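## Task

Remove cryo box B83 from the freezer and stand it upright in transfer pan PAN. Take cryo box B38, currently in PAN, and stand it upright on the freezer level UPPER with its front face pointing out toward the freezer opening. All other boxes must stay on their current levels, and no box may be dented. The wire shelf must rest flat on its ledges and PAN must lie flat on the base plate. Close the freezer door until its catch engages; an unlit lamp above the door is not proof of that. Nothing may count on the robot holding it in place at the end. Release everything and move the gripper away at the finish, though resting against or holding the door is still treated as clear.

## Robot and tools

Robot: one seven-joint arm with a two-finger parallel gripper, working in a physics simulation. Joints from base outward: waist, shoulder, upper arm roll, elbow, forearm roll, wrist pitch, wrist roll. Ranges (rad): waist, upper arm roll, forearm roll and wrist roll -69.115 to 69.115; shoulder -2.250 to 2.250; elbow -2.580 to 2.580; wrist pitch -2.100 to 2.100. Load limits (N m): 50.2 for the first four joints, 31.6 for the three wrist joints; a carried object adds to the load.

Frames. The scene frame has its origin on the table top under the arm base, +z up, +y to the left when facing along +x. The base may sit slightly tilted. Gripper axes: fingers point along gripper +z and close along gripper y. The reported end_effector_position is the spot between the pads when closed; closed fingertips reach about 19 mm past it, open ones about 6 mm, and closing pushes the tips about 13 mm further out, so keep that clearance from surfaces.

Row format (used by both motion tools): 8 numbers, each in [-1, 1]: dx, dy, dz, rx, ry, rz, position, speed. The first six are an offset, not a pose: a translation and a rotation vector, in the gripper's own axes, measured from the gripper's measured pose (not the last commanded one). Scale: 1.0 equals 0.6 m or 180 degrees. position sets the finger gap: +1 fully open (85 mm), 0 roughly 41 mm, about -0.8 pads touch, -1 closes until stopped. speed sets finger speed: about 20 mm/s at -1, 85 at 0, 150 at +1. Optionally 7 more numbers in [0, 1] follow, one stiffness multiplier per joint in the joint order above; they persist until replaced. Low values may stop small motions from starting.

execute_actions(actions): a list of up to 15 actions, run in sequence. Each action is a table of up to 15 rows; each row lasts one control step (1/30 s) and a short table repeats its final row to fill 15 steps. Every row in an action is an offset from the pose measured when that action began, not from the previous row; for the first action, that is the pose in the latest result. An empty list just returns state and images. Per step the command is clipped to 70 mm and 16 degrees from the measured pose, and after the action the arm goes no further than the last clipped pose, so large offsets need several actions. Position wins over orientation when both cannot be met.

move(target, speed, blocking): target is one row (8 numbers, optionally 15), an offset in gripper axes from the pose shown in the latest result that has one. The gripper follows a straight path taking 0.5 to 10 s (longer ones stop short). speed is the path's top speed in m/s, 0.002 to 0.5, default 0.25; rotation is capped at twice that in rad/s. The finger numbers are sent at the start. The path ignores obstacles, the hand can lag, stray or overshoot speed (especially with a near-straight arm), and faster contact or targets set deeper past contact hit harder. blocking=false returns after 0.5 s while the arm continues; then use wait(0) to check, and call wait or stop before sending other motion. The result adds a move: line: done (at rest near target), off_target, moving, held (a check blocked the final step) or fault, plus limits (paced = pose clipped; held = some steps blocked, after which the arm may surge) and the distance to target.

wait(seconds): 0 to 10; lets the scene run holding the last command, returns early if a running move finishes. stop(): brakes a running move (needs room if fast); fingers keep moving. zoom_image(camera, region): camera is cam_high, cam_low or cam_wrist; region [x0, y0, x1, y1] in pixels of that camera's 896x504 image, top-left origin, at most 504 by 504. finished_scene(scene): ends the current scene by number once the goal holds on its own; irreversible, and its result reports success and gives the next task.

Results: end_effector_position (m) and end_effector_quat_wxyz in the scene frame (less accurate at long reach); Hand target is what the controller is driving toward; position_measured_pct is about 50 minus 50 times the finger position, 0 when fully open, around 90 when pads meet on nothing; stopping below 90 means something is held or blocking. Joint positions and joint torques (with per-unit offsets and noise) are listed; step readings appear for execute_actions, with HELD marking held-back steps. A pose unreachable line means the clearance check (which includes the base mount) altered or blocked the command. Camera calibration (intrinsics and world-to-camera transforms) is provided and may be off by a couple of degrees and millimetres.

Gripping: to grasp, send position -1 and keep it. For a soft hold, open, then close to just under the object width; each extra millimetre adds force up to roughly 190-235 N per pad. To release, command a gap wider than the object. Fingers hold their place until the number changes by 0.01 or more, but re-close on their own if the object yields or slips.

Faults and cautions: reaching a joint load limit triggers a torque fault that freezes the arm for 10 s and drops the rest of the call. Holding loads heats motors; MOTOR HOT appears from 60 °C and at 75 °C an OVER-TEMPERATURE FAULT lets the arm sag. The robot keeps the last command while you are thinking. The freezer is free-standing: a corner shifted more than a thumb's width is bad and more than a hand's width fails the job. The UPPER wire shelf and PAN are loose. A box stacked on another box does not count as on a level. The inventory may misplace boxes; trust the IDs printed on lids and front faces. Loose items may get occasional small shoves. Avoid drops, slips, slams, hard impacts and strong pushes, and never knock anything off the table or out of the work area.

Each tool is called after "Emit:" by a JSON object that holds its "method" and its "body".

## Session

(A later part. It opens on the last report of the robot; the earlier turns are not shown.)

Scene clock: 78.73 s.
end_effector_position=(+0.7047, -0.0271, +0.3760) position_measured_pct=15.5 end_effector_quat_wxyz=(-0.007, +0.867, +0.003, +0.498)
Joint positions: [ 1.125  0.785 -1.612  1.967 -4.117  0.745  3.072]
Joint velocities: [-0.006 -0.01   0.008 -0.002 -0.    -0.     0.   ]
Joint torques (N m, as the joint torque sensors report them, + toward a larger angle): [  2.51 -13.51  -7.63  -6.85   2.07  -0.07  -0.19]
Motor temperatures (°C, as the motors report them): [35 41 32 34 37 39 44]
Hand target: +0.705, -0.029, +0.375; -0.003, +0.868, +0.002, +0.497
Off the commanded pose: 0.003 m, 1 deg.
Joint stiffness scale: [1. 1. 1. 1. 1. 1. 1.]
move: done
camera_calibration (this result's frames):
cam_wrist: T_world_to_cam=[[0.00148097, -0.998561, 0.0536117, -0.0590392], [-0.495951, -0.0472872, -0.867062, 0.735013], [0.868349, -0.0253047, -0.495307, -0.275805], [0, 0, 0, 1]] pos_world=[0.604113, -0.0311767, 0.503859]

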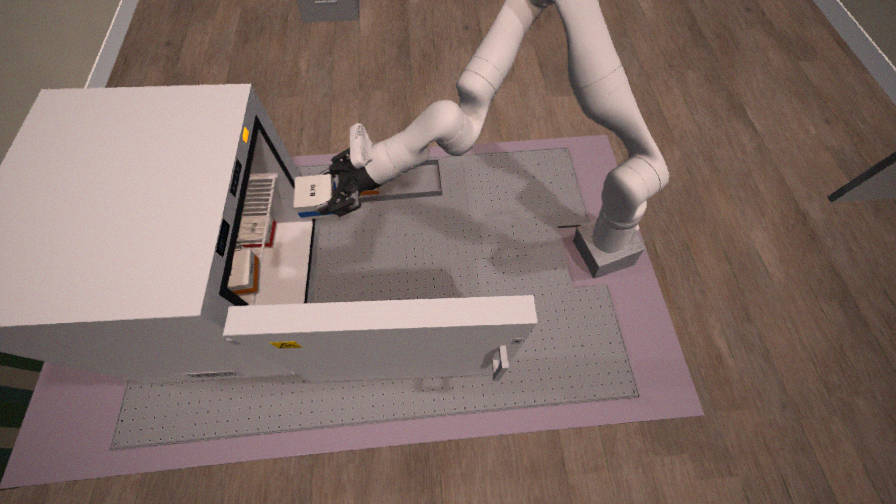

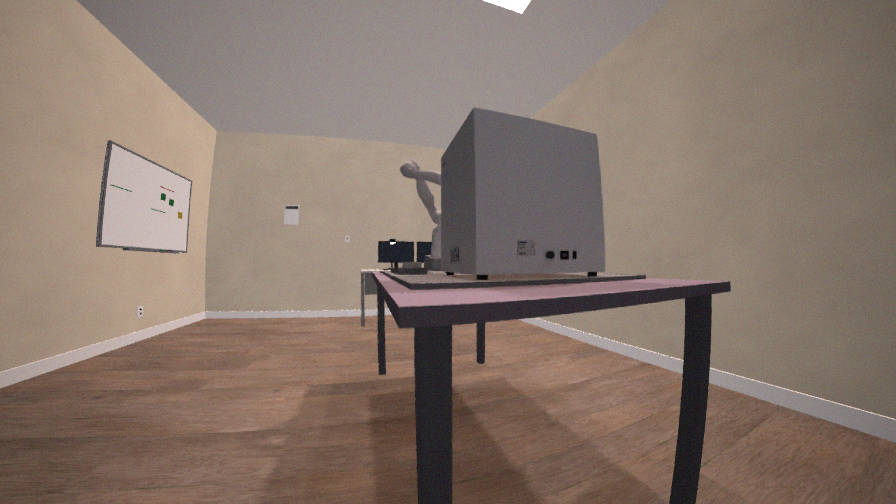

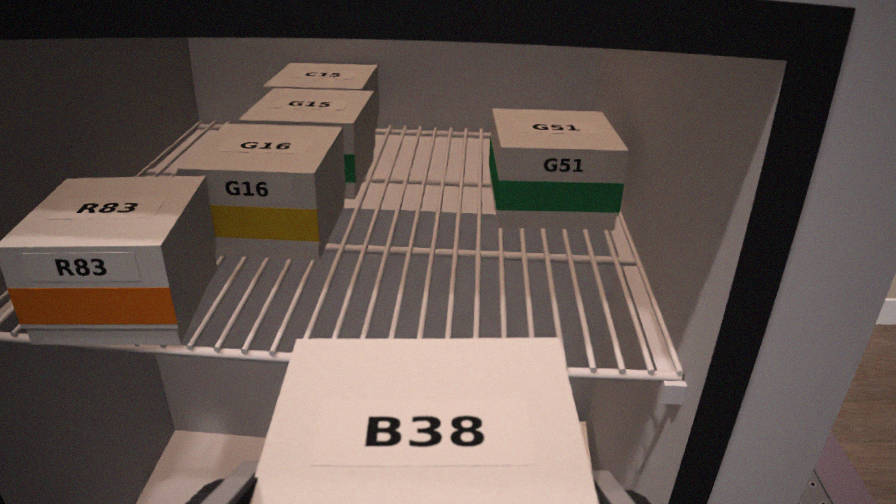

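Emit:
{"method": "move", "body": {"target": [0.129,0,0.249,0,0,0,0.65,-1], "speed": 0.12}}

Emit:
{"method": "move", "body": {"target": [-0.021,0,0.012,0,0,0,0.65,-1], "speed": 0.03}}

Emit:
{"method": "move", "body": {"target": [0,0,0,0,0,0,1,0]}}

Emit:
{"method": "move", "body": {"target": [-0.085,0,-0.76,0,-0.064,0,1,0]}}

Emit:
{"method": "move", "body": {"target": [0,-0.69,0,0,0,0,-1,0]}}

Emit:
{"method": "move", "body": {"target": [-0.14,0,0.126,0,0,0,-1,0]}}

Emit:
{"method": "move", "body": {"target": [0.045,0.575,0.05,0,0,0,-1,0], "speed": 0.1}}

Emit:
{"method": "move", "body": {"target": [0.26,0.28,0.29,0,0,0,-1,0], "speed": 0.1}}

Scene clock: 80.90 s.
end_effector_position=(+0.8723, -0.0269, +0.3699) position_measured_pct=15.5 end_effector_quat_wxyz=(-0.003, +0.866, +0.003, +0.500)
Joint positions: [ 0.754  0.931 -1.405  1.379 -4.332  0.653  3.518]
Joint velocities: [-0.003  0.007 -0.    -0.    -0.     0.     0.003]
Joint torques (N m, as the joint torque sensors report them, + toward a larger angle): [  2.35 -22.14  -8.63  -6.94   1.77  -1.13  -0.31]
Motor temperatures (°C, as the motors report them): [35 41 32 34 37 39 44]
Hand target: +0.873, -0.026, +0.368; -0.006, +0.867, +0.003, +0.499
Off the commanded pose: 0.003 m, 0 deg.
Joint stiffness scale: [1. 1. 1. 1. 1. 1. 1.]
move: done
camera_calibration (this result's frames):
cam_wrist: T_world_to_cam=[[-0.00239517, -0.998244, 0.0591797, -0.0574305], [-0.491845, -0.0503508, -0.869226, 0.809922], [0.87068, -0.0311891, -0.490861, -0.42818], [0, 0, 0, 1]] pos_world=[0.771026, -0.0299039, 0.497228]

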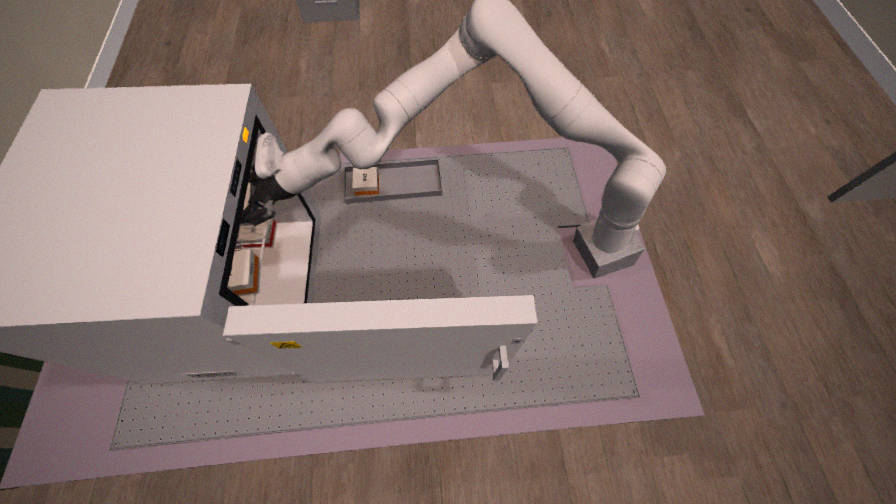

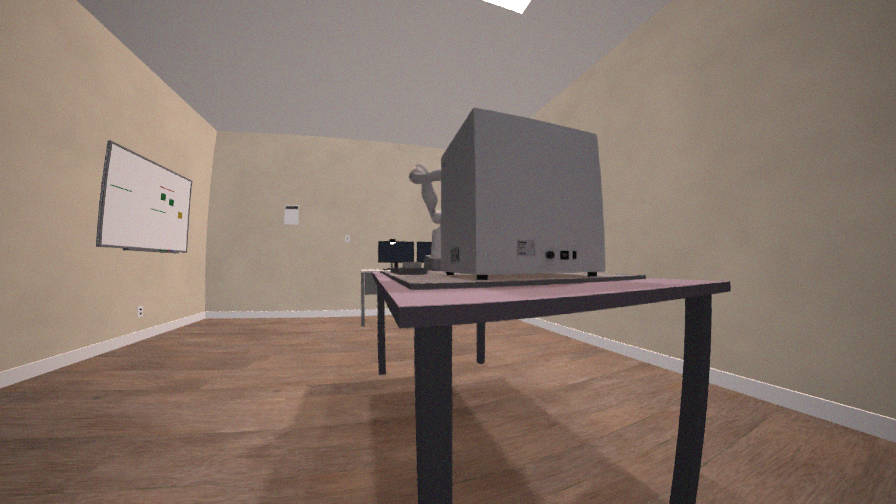

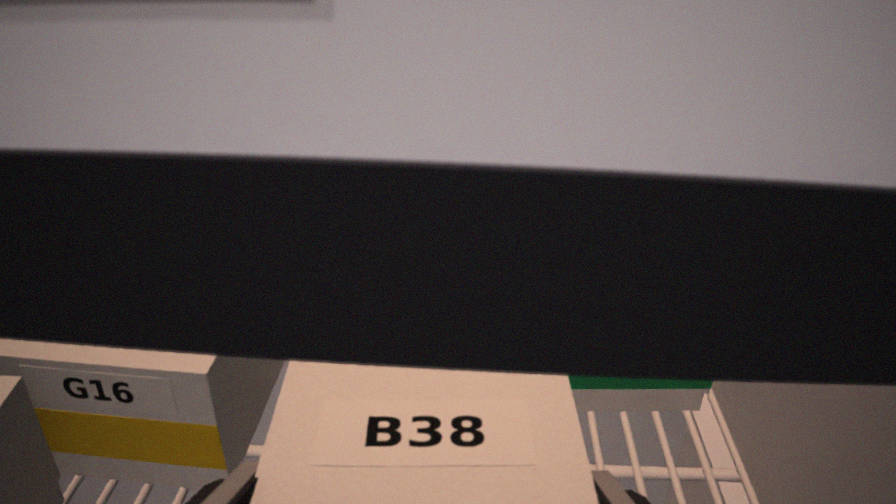

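Scene clock: 81.73 s.
end_effector_position=(+0.8728, -0.0265, +0.3592) position_measured_pct=15.5 end_effector_quat_wxyz=(-0.005, +0.865, +0.003, +0.502)
Joint positions: [ 0.752  0.953 -1.405  1.39  -4.287  0.653  3.488]
Joint velocities: [ 0.     0.004  0.001 -0.     0.002  0.    -0.002]
Joint torques (N m, as the joint torque sensors report them, + toward a larger angle): [  2.62 -21.96  -8.44  -6.39   1.98  -1.22  -0.3 ]
Motor temperatures (°C, as the motors report them): [35 41 32 34 37 39 44]
Hand target: +0.872, -0.027, +0.355; -0.003, +0.866, +0.003, +0.500
Off the commanded pose: 0.004 m, 0 deg.
Joint stiffness scale: [1. 1. 1. 1. 1. 1. 1.]
move: off_target
camera_calibration (this result's frames):
cam_wrist: T_world_to_cam=[[-0.000686623, -0.998388, 0.0567527, -0.05706], [-0.489017, -0.0491687, -0.870888, 0.799115], [0.872274, -0.028351, -0.488195, -0.436069], [0, 0, 0, 1]] pos_world=[0.771113, -0.0300396, 0.486291]

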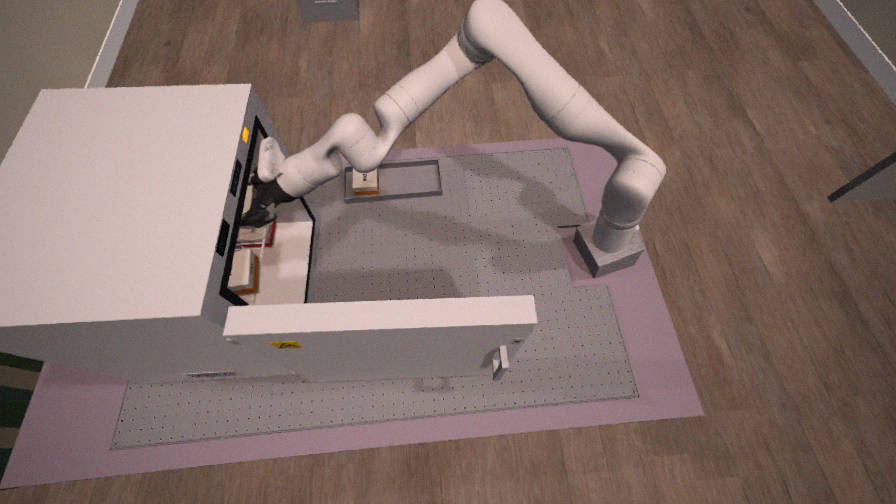

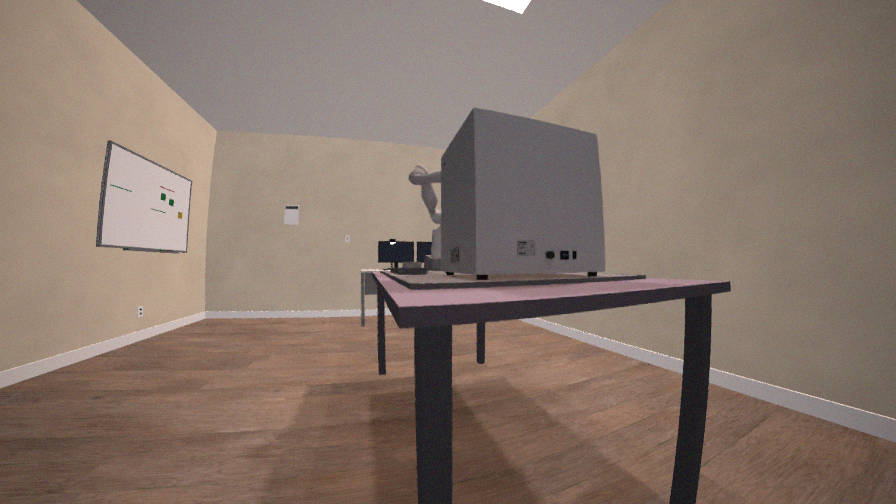

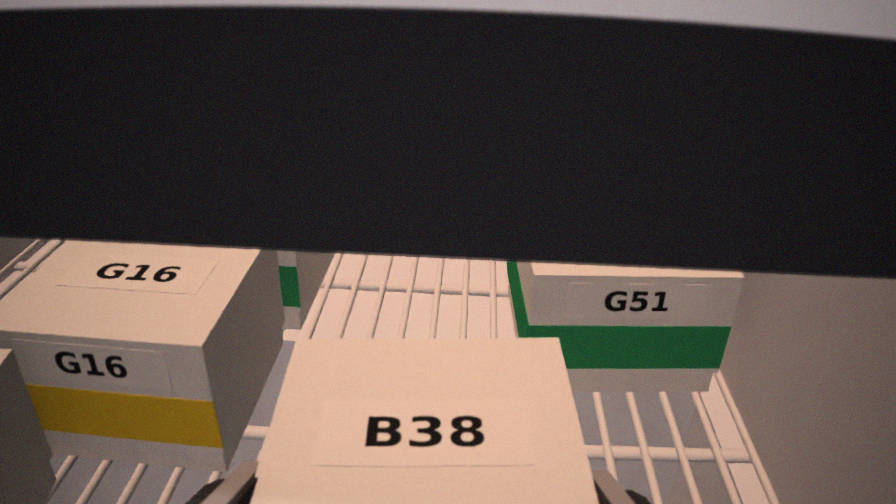

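Scene clock: 82.27 s.
end_effector_position=(+0.8728, -0.0265, +0.3592) position_measured_pct=0.0 end_effector_quat_wxyz=(-0.005, +0.865, +0.003, +0.502)
Joint positions: [ 0.752  0.953 -1.405  1.39  -4.287  0.653  3.488]
Joint velocities: [ 0.    -0.001 -0.001 -0.     0.001 -0.001 -0.002]
Joint torques (N m, as the joint torque sensors report them, + toward a larger angle): [  2.11 -21.51  -8.29  -6.17   1.68  -1.11  -0.17]
Motor temperatures (°C, as the motors report them): [35 41 32 34 37 39 44]
Hand target: +0.873, -0.027, +0.359; -0.005, +0.865, +0.003, +0.502
Off the commanded pose: 0.000 m, 0 deg.
Joint stiffness scale: [1. 1. 1. 1. 1. 1. 1.]
move: done
camera_calibration (this result's frames):
cam_wrist: T_world_to_cam=[[-0.000689699, -0.998389, 0.056732, -0.0570539], [-0.489041, -0.0491483, -0.870875, 0.799108], [0.87226, -0.0283449, -0.48822, -0.436061], [0, 0, 0, 1]] pos_world=[0.771116, -0.0300473, 0.486266]

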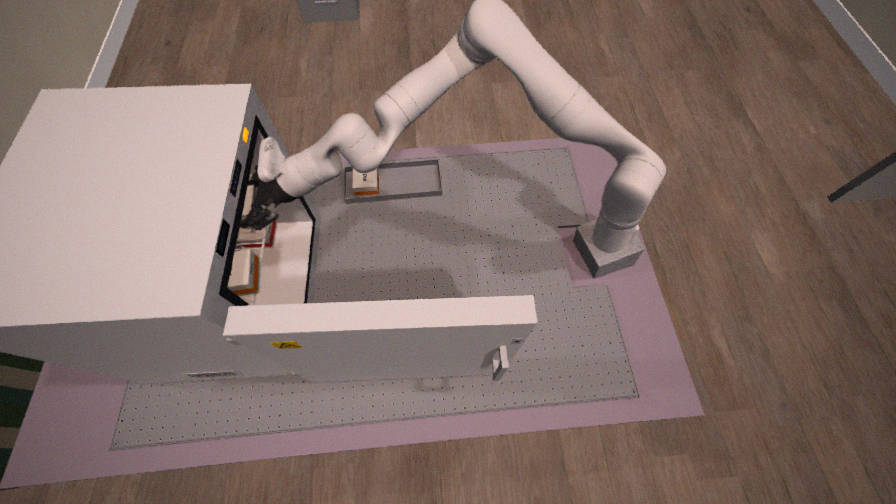

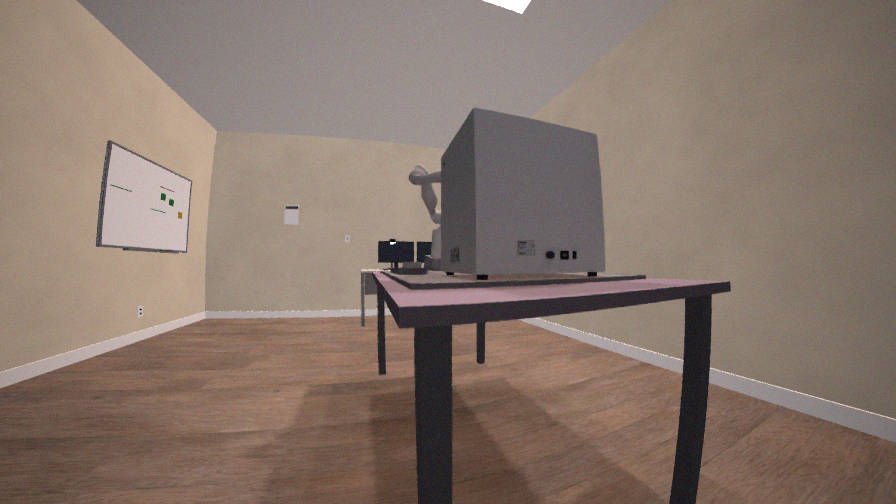

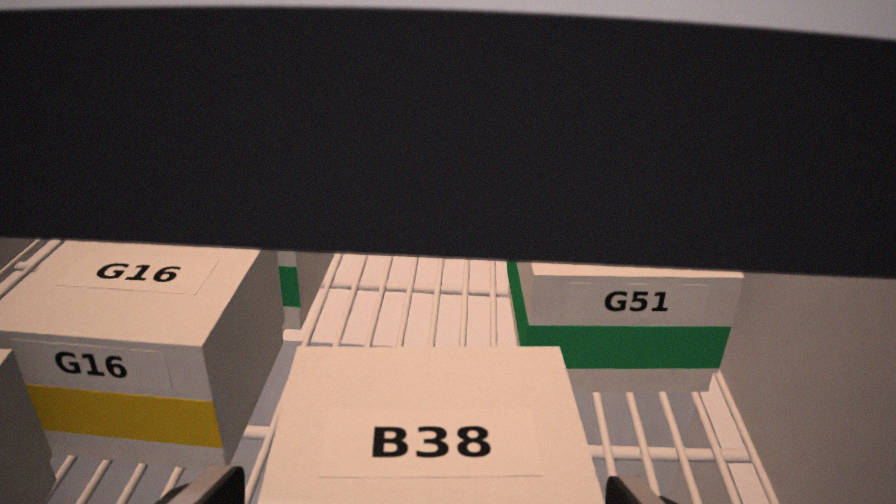

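Scene clock: 84.73 s.
end_effector_position=(+0.4540, -0.0305, +0.5417) position_measured_pct=0.0 end_effector_quat_wxyz=(-0.004, +0.910, +0.002, +0.414)
Joint positions: [ 1.914  0.832 -2.752  2.03  -5.188  1.185  3.755]
Joint velocities: [ 0.     0.005 -0.001  0.     0.     0.003 -0.002]
Joint torques (N m, as the joint torque sensors report them, + toward a larger angle): [ 1.73 -4.96 -5.28 -9.28  1.82 -1.35 -0.06]
Motor temperatures (°C, as the motors report them): [35 41 32 34 37 39 44]
Hand target: +0.452, -0.031, +0.543; -0.005, +0.911, +0.002, +0.413
Off the commanded pose: 0.003 m, 0 deg.
Joint stiffness scale: [1. 1. 1. 1. 1. 1. 1.]
move: done
camera_calibration (this result's frames):
cam_wrist: T_world_to_cam=[[0.0100822, -0.998325, 0.0569723, -0.0766486], [-0.650718, -0.0498111, -0.757684, 0.765127], [0.759252, -0.0294338, -0.650131, 0.157205], [0, 0, 0, 1]] pos_world=[0.379296, -0.0337813, 0.686295]

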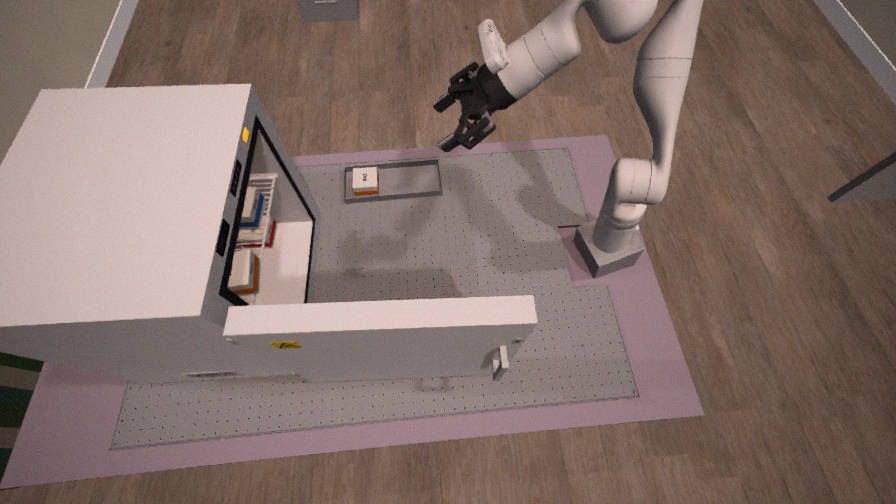

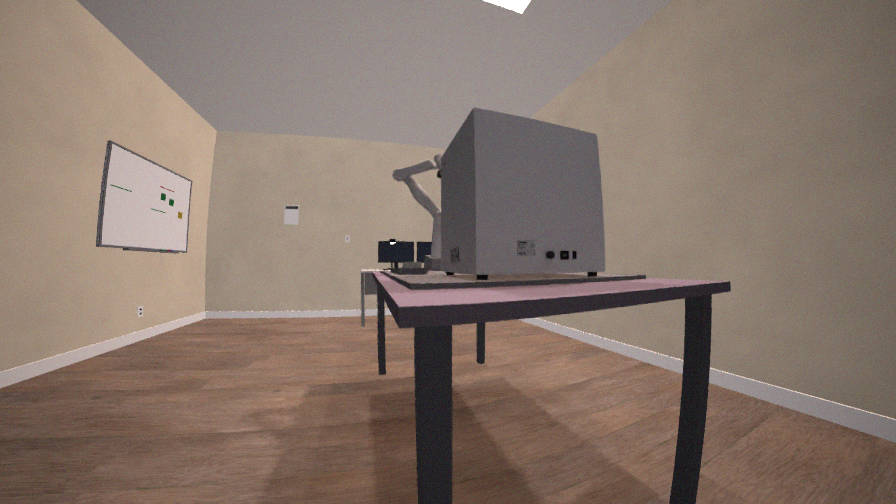

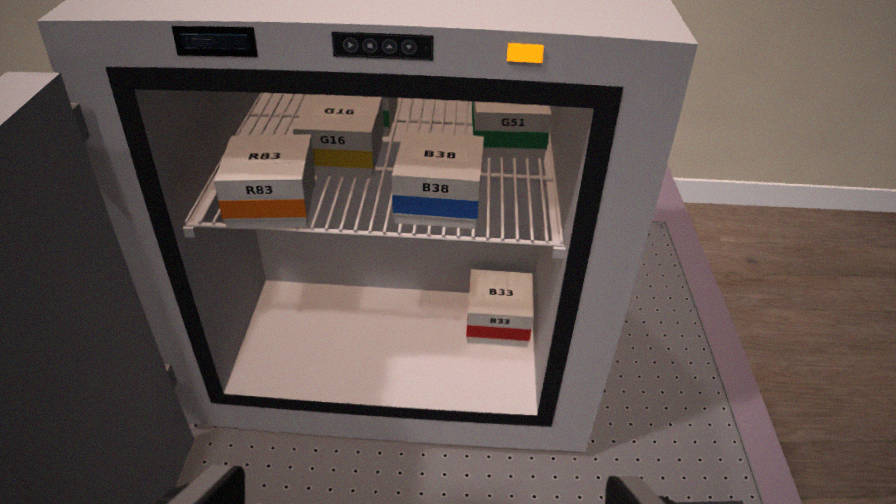

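Scene clock: 87.00 s.
end_effector_position=(+0.4527, +0.3830, +0.5447) position_measured_pct=91.7 end_effector_quat_wxyz=(-0.007, +0.909, +0.002, +0.417)
Joint positions: [ 1.844 -0.105 -3.116  1.527 -5.234  1.284  3.169]
Joint velocities: [-0.001 -0.006 -0.    -0.002 -0.001  0.001 -0.001]
Joint torques (N m, as the joint torque sensors report them, + toward a larger angle): [-2.16 12.35 -1.37 -9.25  2.49 -0.26 -0.33]
Motor temperatures (°C, as the motors report them): [35 41 32 34 37 39 44]
Hand target: +0.450, +0.384, +0.543; -0.005, +0.910, +0.003, +0.414
Off the commanded pose: 0.002 m, 0 deg.
Joint stiffness scale: [1. 1. 1. 1. 1. 1. 1.]
move: done
camera_calibration (this result's frames):
cam_wrist: T_world_to_cam=[[0.0100844, -0.998582, 0.0522731, 0.338618], [-0.645679, -0.0464195, -0.762197, 0.786001], [0.763542, -0.0260653, -0.645231, 0.16632], [0, 0, 0, 1]] pos_world=[0.377097, 0.378959, 0.688701]

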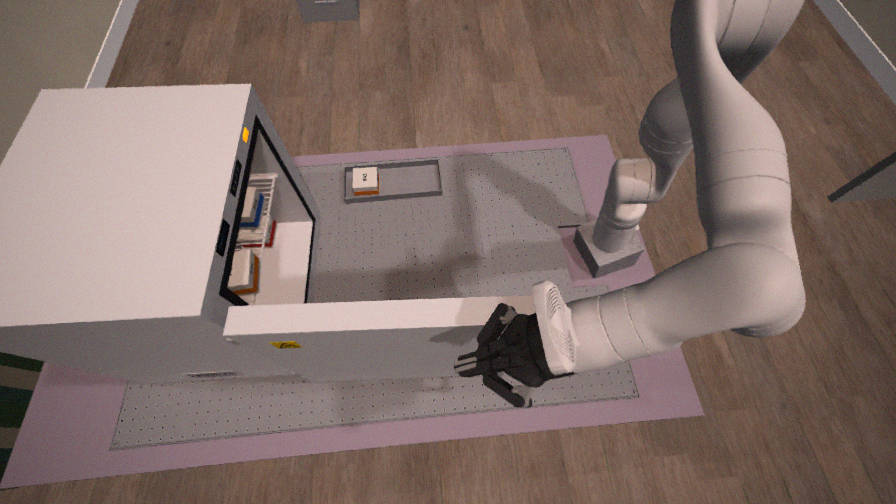

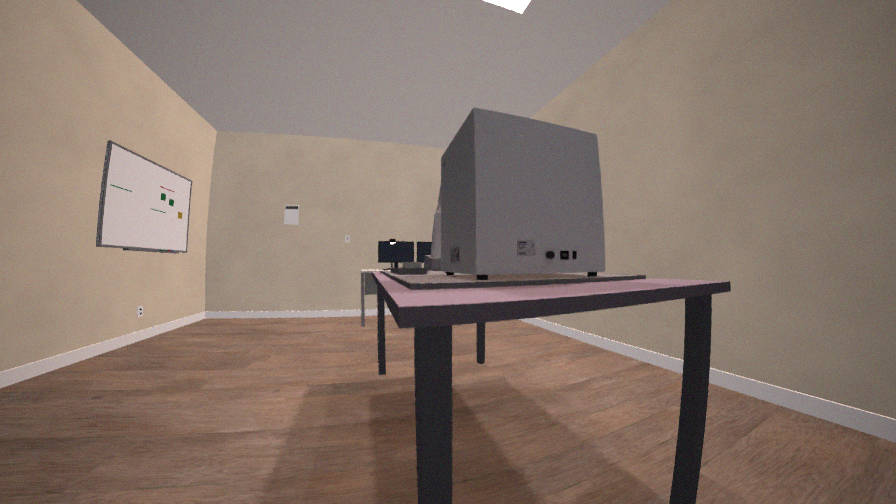

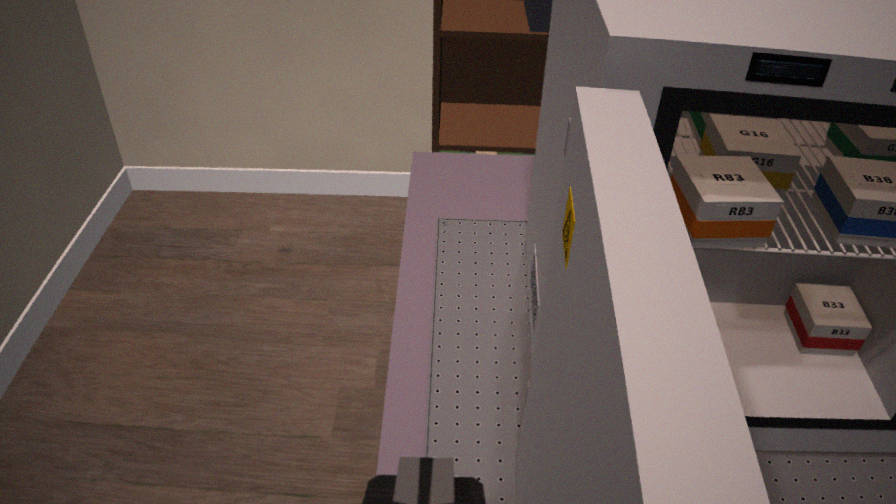

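Scene clock: 88.00 s.
end_effector_position=(+0.4527, +0.3843, +0.4332) position_measured_pct=91.7 end_effector_quat_wxyz=(-0.007, +0.910, +0.002, +0.415)
Joint positions: [ 1.874 -0.193 -3.086  1.777 -5.118  1.076  2.874]
Joint velocities: [ 0.005 -0.003  0.001  0.001  0.    -0.001 -0.001]
Joint torques (N m, as the joint torque sensors report them, + toward a larger angle): [-1.99 13.1  -0.92 -8.64  2.34  0.25 -0.07]
Motor temperatures (°C, as the motors report them): [35 41 32 34 37 39 44]
Hand target: +0.455, +0.384, +0.431; -0.007, +0.909, +0.002, +0.416
Off the commanded pose: 0.003 m, 0 deg.
Joint stiffness scale: [1. 1. 1. 1. 1. 1. 1.]
move: done
camera_calibration (this result's frames):
cam_wrist: T_world_to_cam=[[0.0113307, -0.9986, 0.0516623, 0.345514], [-0.648823, -0.0466548, -0.759508, 0.701464], [0.760855, -0.0249139, -0.648443, 0.0966514], [0, 0, 0, 1]] pos_world=[0.377673, 0.380165, 0.57759]

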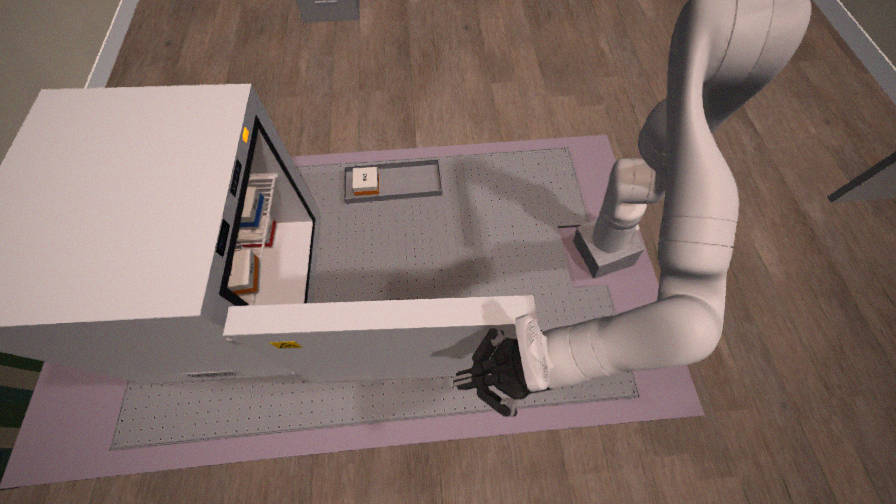

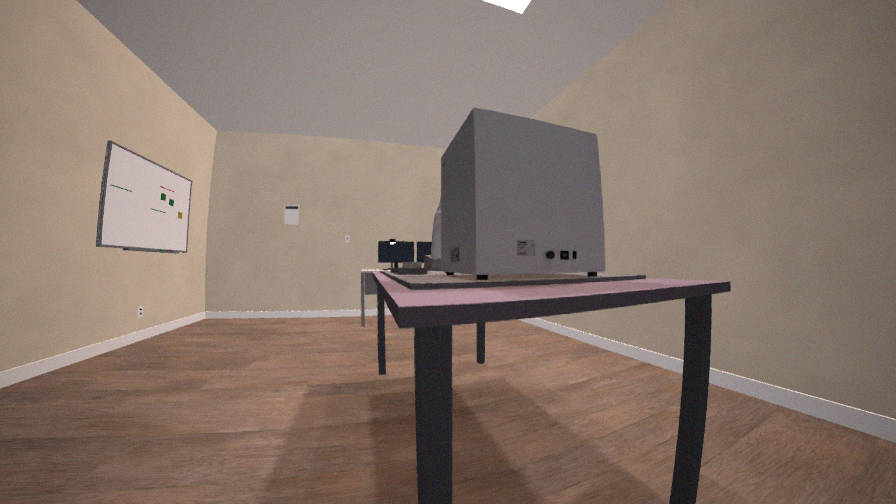

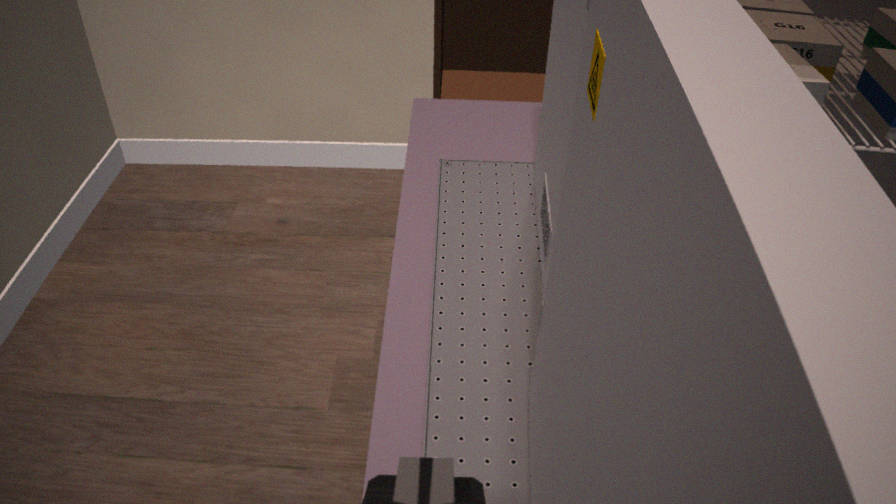

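Scene clock: 91.87 s.
end_effector_position=(+0.4962, +0.0395, +0.4314) position_measured_pct=91.7 end_effector_quat_wxyz=(-0.005, +0.910, -0.000, +0.415)
Joint positions: [ 2.071  0.455 -2.544  2.267 -4.936  0.598  3.311]
Joint velocities: [-0.001  0.011  0.001 -0.     0.002 -0.001  0.003]
Joint torques (N m, as the joint torque sensors report them, + toward a larger angle): [ 1.2   1.05 -2.99 -9.63  1.58 -0.73 -0.31]
Motor temperatures (°C, as the motors report them): [35 41 32 34 37 39 44]
Hand target: +0.496, +0.039, +0.432; -0.007, +0.910, +0.002, +0.415
Off the commanded pose: 0.001 m, 0 deg.
Joint stiffness scale: [1. 1. 1. 1. 1. 1. 1.]
move: done
camera_calibration (this result's frames):
cam_wrist: T_world_to_cam=[[0.0055227, -0.998522, 0.0540605, 0.0025634], [-0.649462, -0.0446891, -0.75908, 0.712246], [0.760374, -0.0309181, -0.648749, 0.0544175], [0, 0, 0, 1]] pos_world=[0.421185, 0.0360717, 0.575817]

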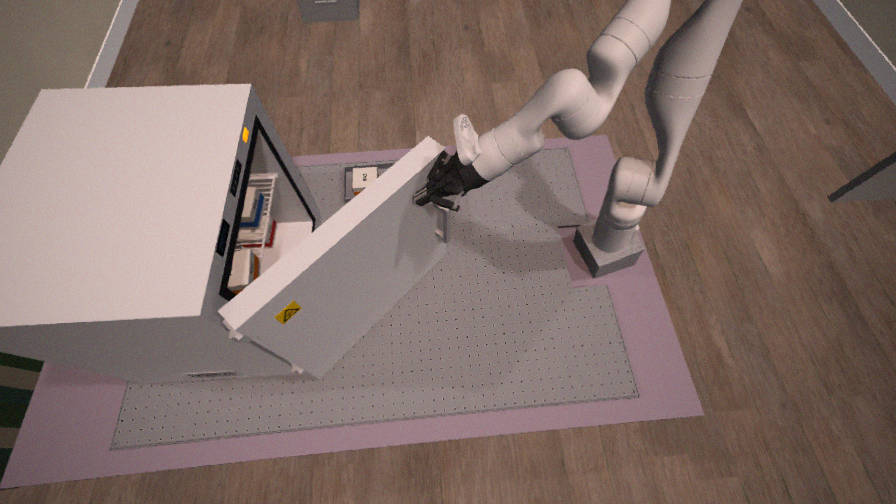

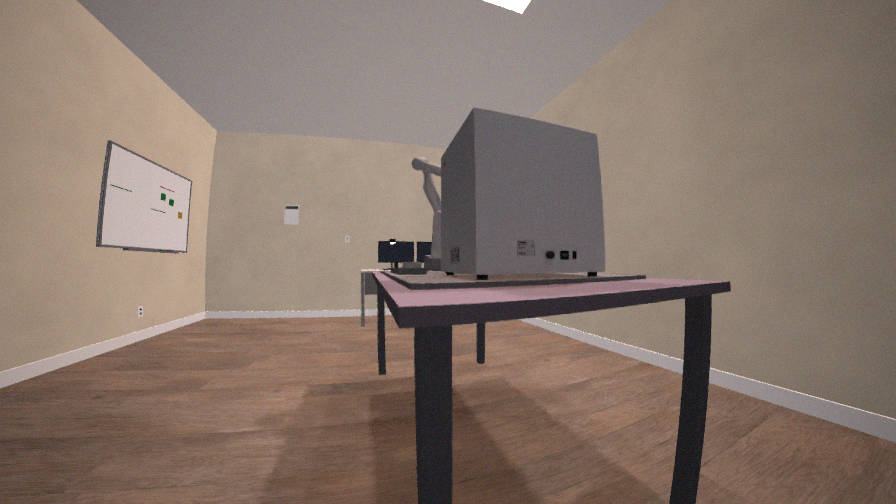

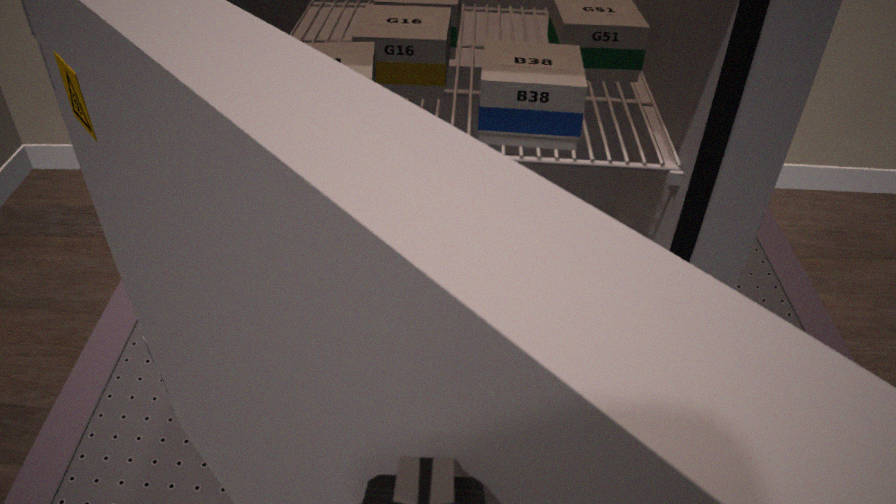

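Scene clock: 95.27 s.
end_effector_position=(+0.7304, -0.1285, +0.4348) position_measured_pct=91.7 end_effector_quat_wxyz=(-0.003, +0.909, -0.000, +0.417)
Joint positions: [ 1.255  0.665 -1.529  1.549 -5.154  0.573  4.111]
Joint velocities: [-0.004  0.009  0.001 -0.001  0.001  0.004  0.001]
Joint torques (N m, as the joint torque sensors report them, + toward a larger angle): [  2.32 -13.84  -6.52  -8.56   0.97  -2.03  -0.13]
Motor temperatures (°C, as the motors report them): [35 41 32 34 37 39 44]
Hand target: +0.730, -0.129, +0.433; -0.003, +0.910, -0.001, +0.415
Off the commanded pose: 0.001 m, 0 deg.
Joint stiffness scale: [1. 1. 1. 1. 1. 1. 1.]
move: done
camera_calibration (this result's frames):
cam_wrist: T_world_to_cam=[[0.00350095, -0.998298, 0.0582101, -0.166884], [-0.645304, -0.0467236, -0.762495, 0.857612], [0.763918, -0.0348937, -0.64437, -0.131687], [0, 0, 0, 1]] pos_world=[0.654603, -0.131125, 0.578784]

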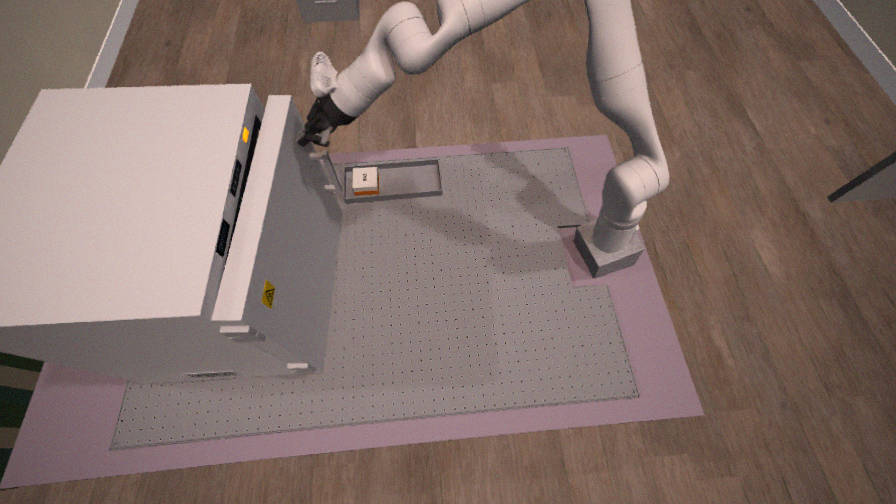

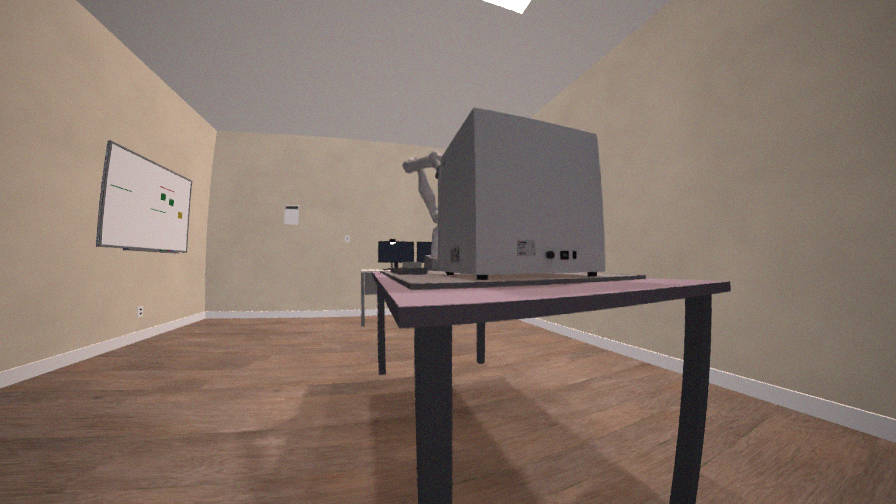

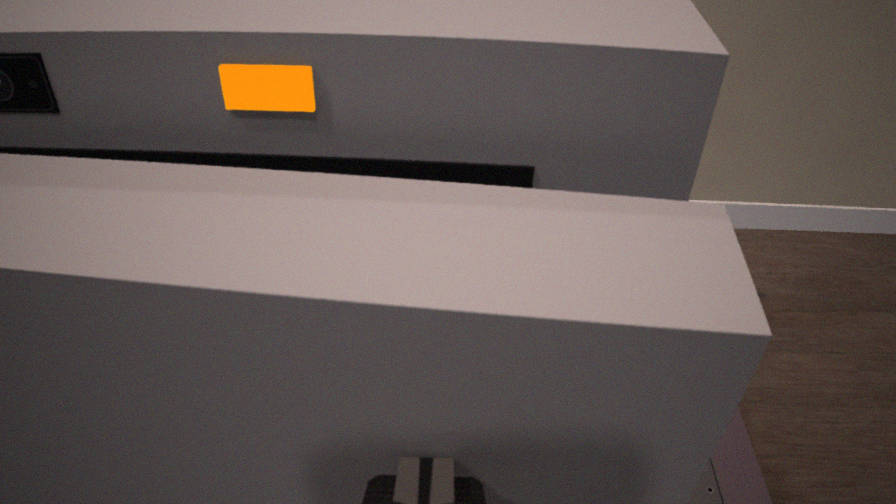

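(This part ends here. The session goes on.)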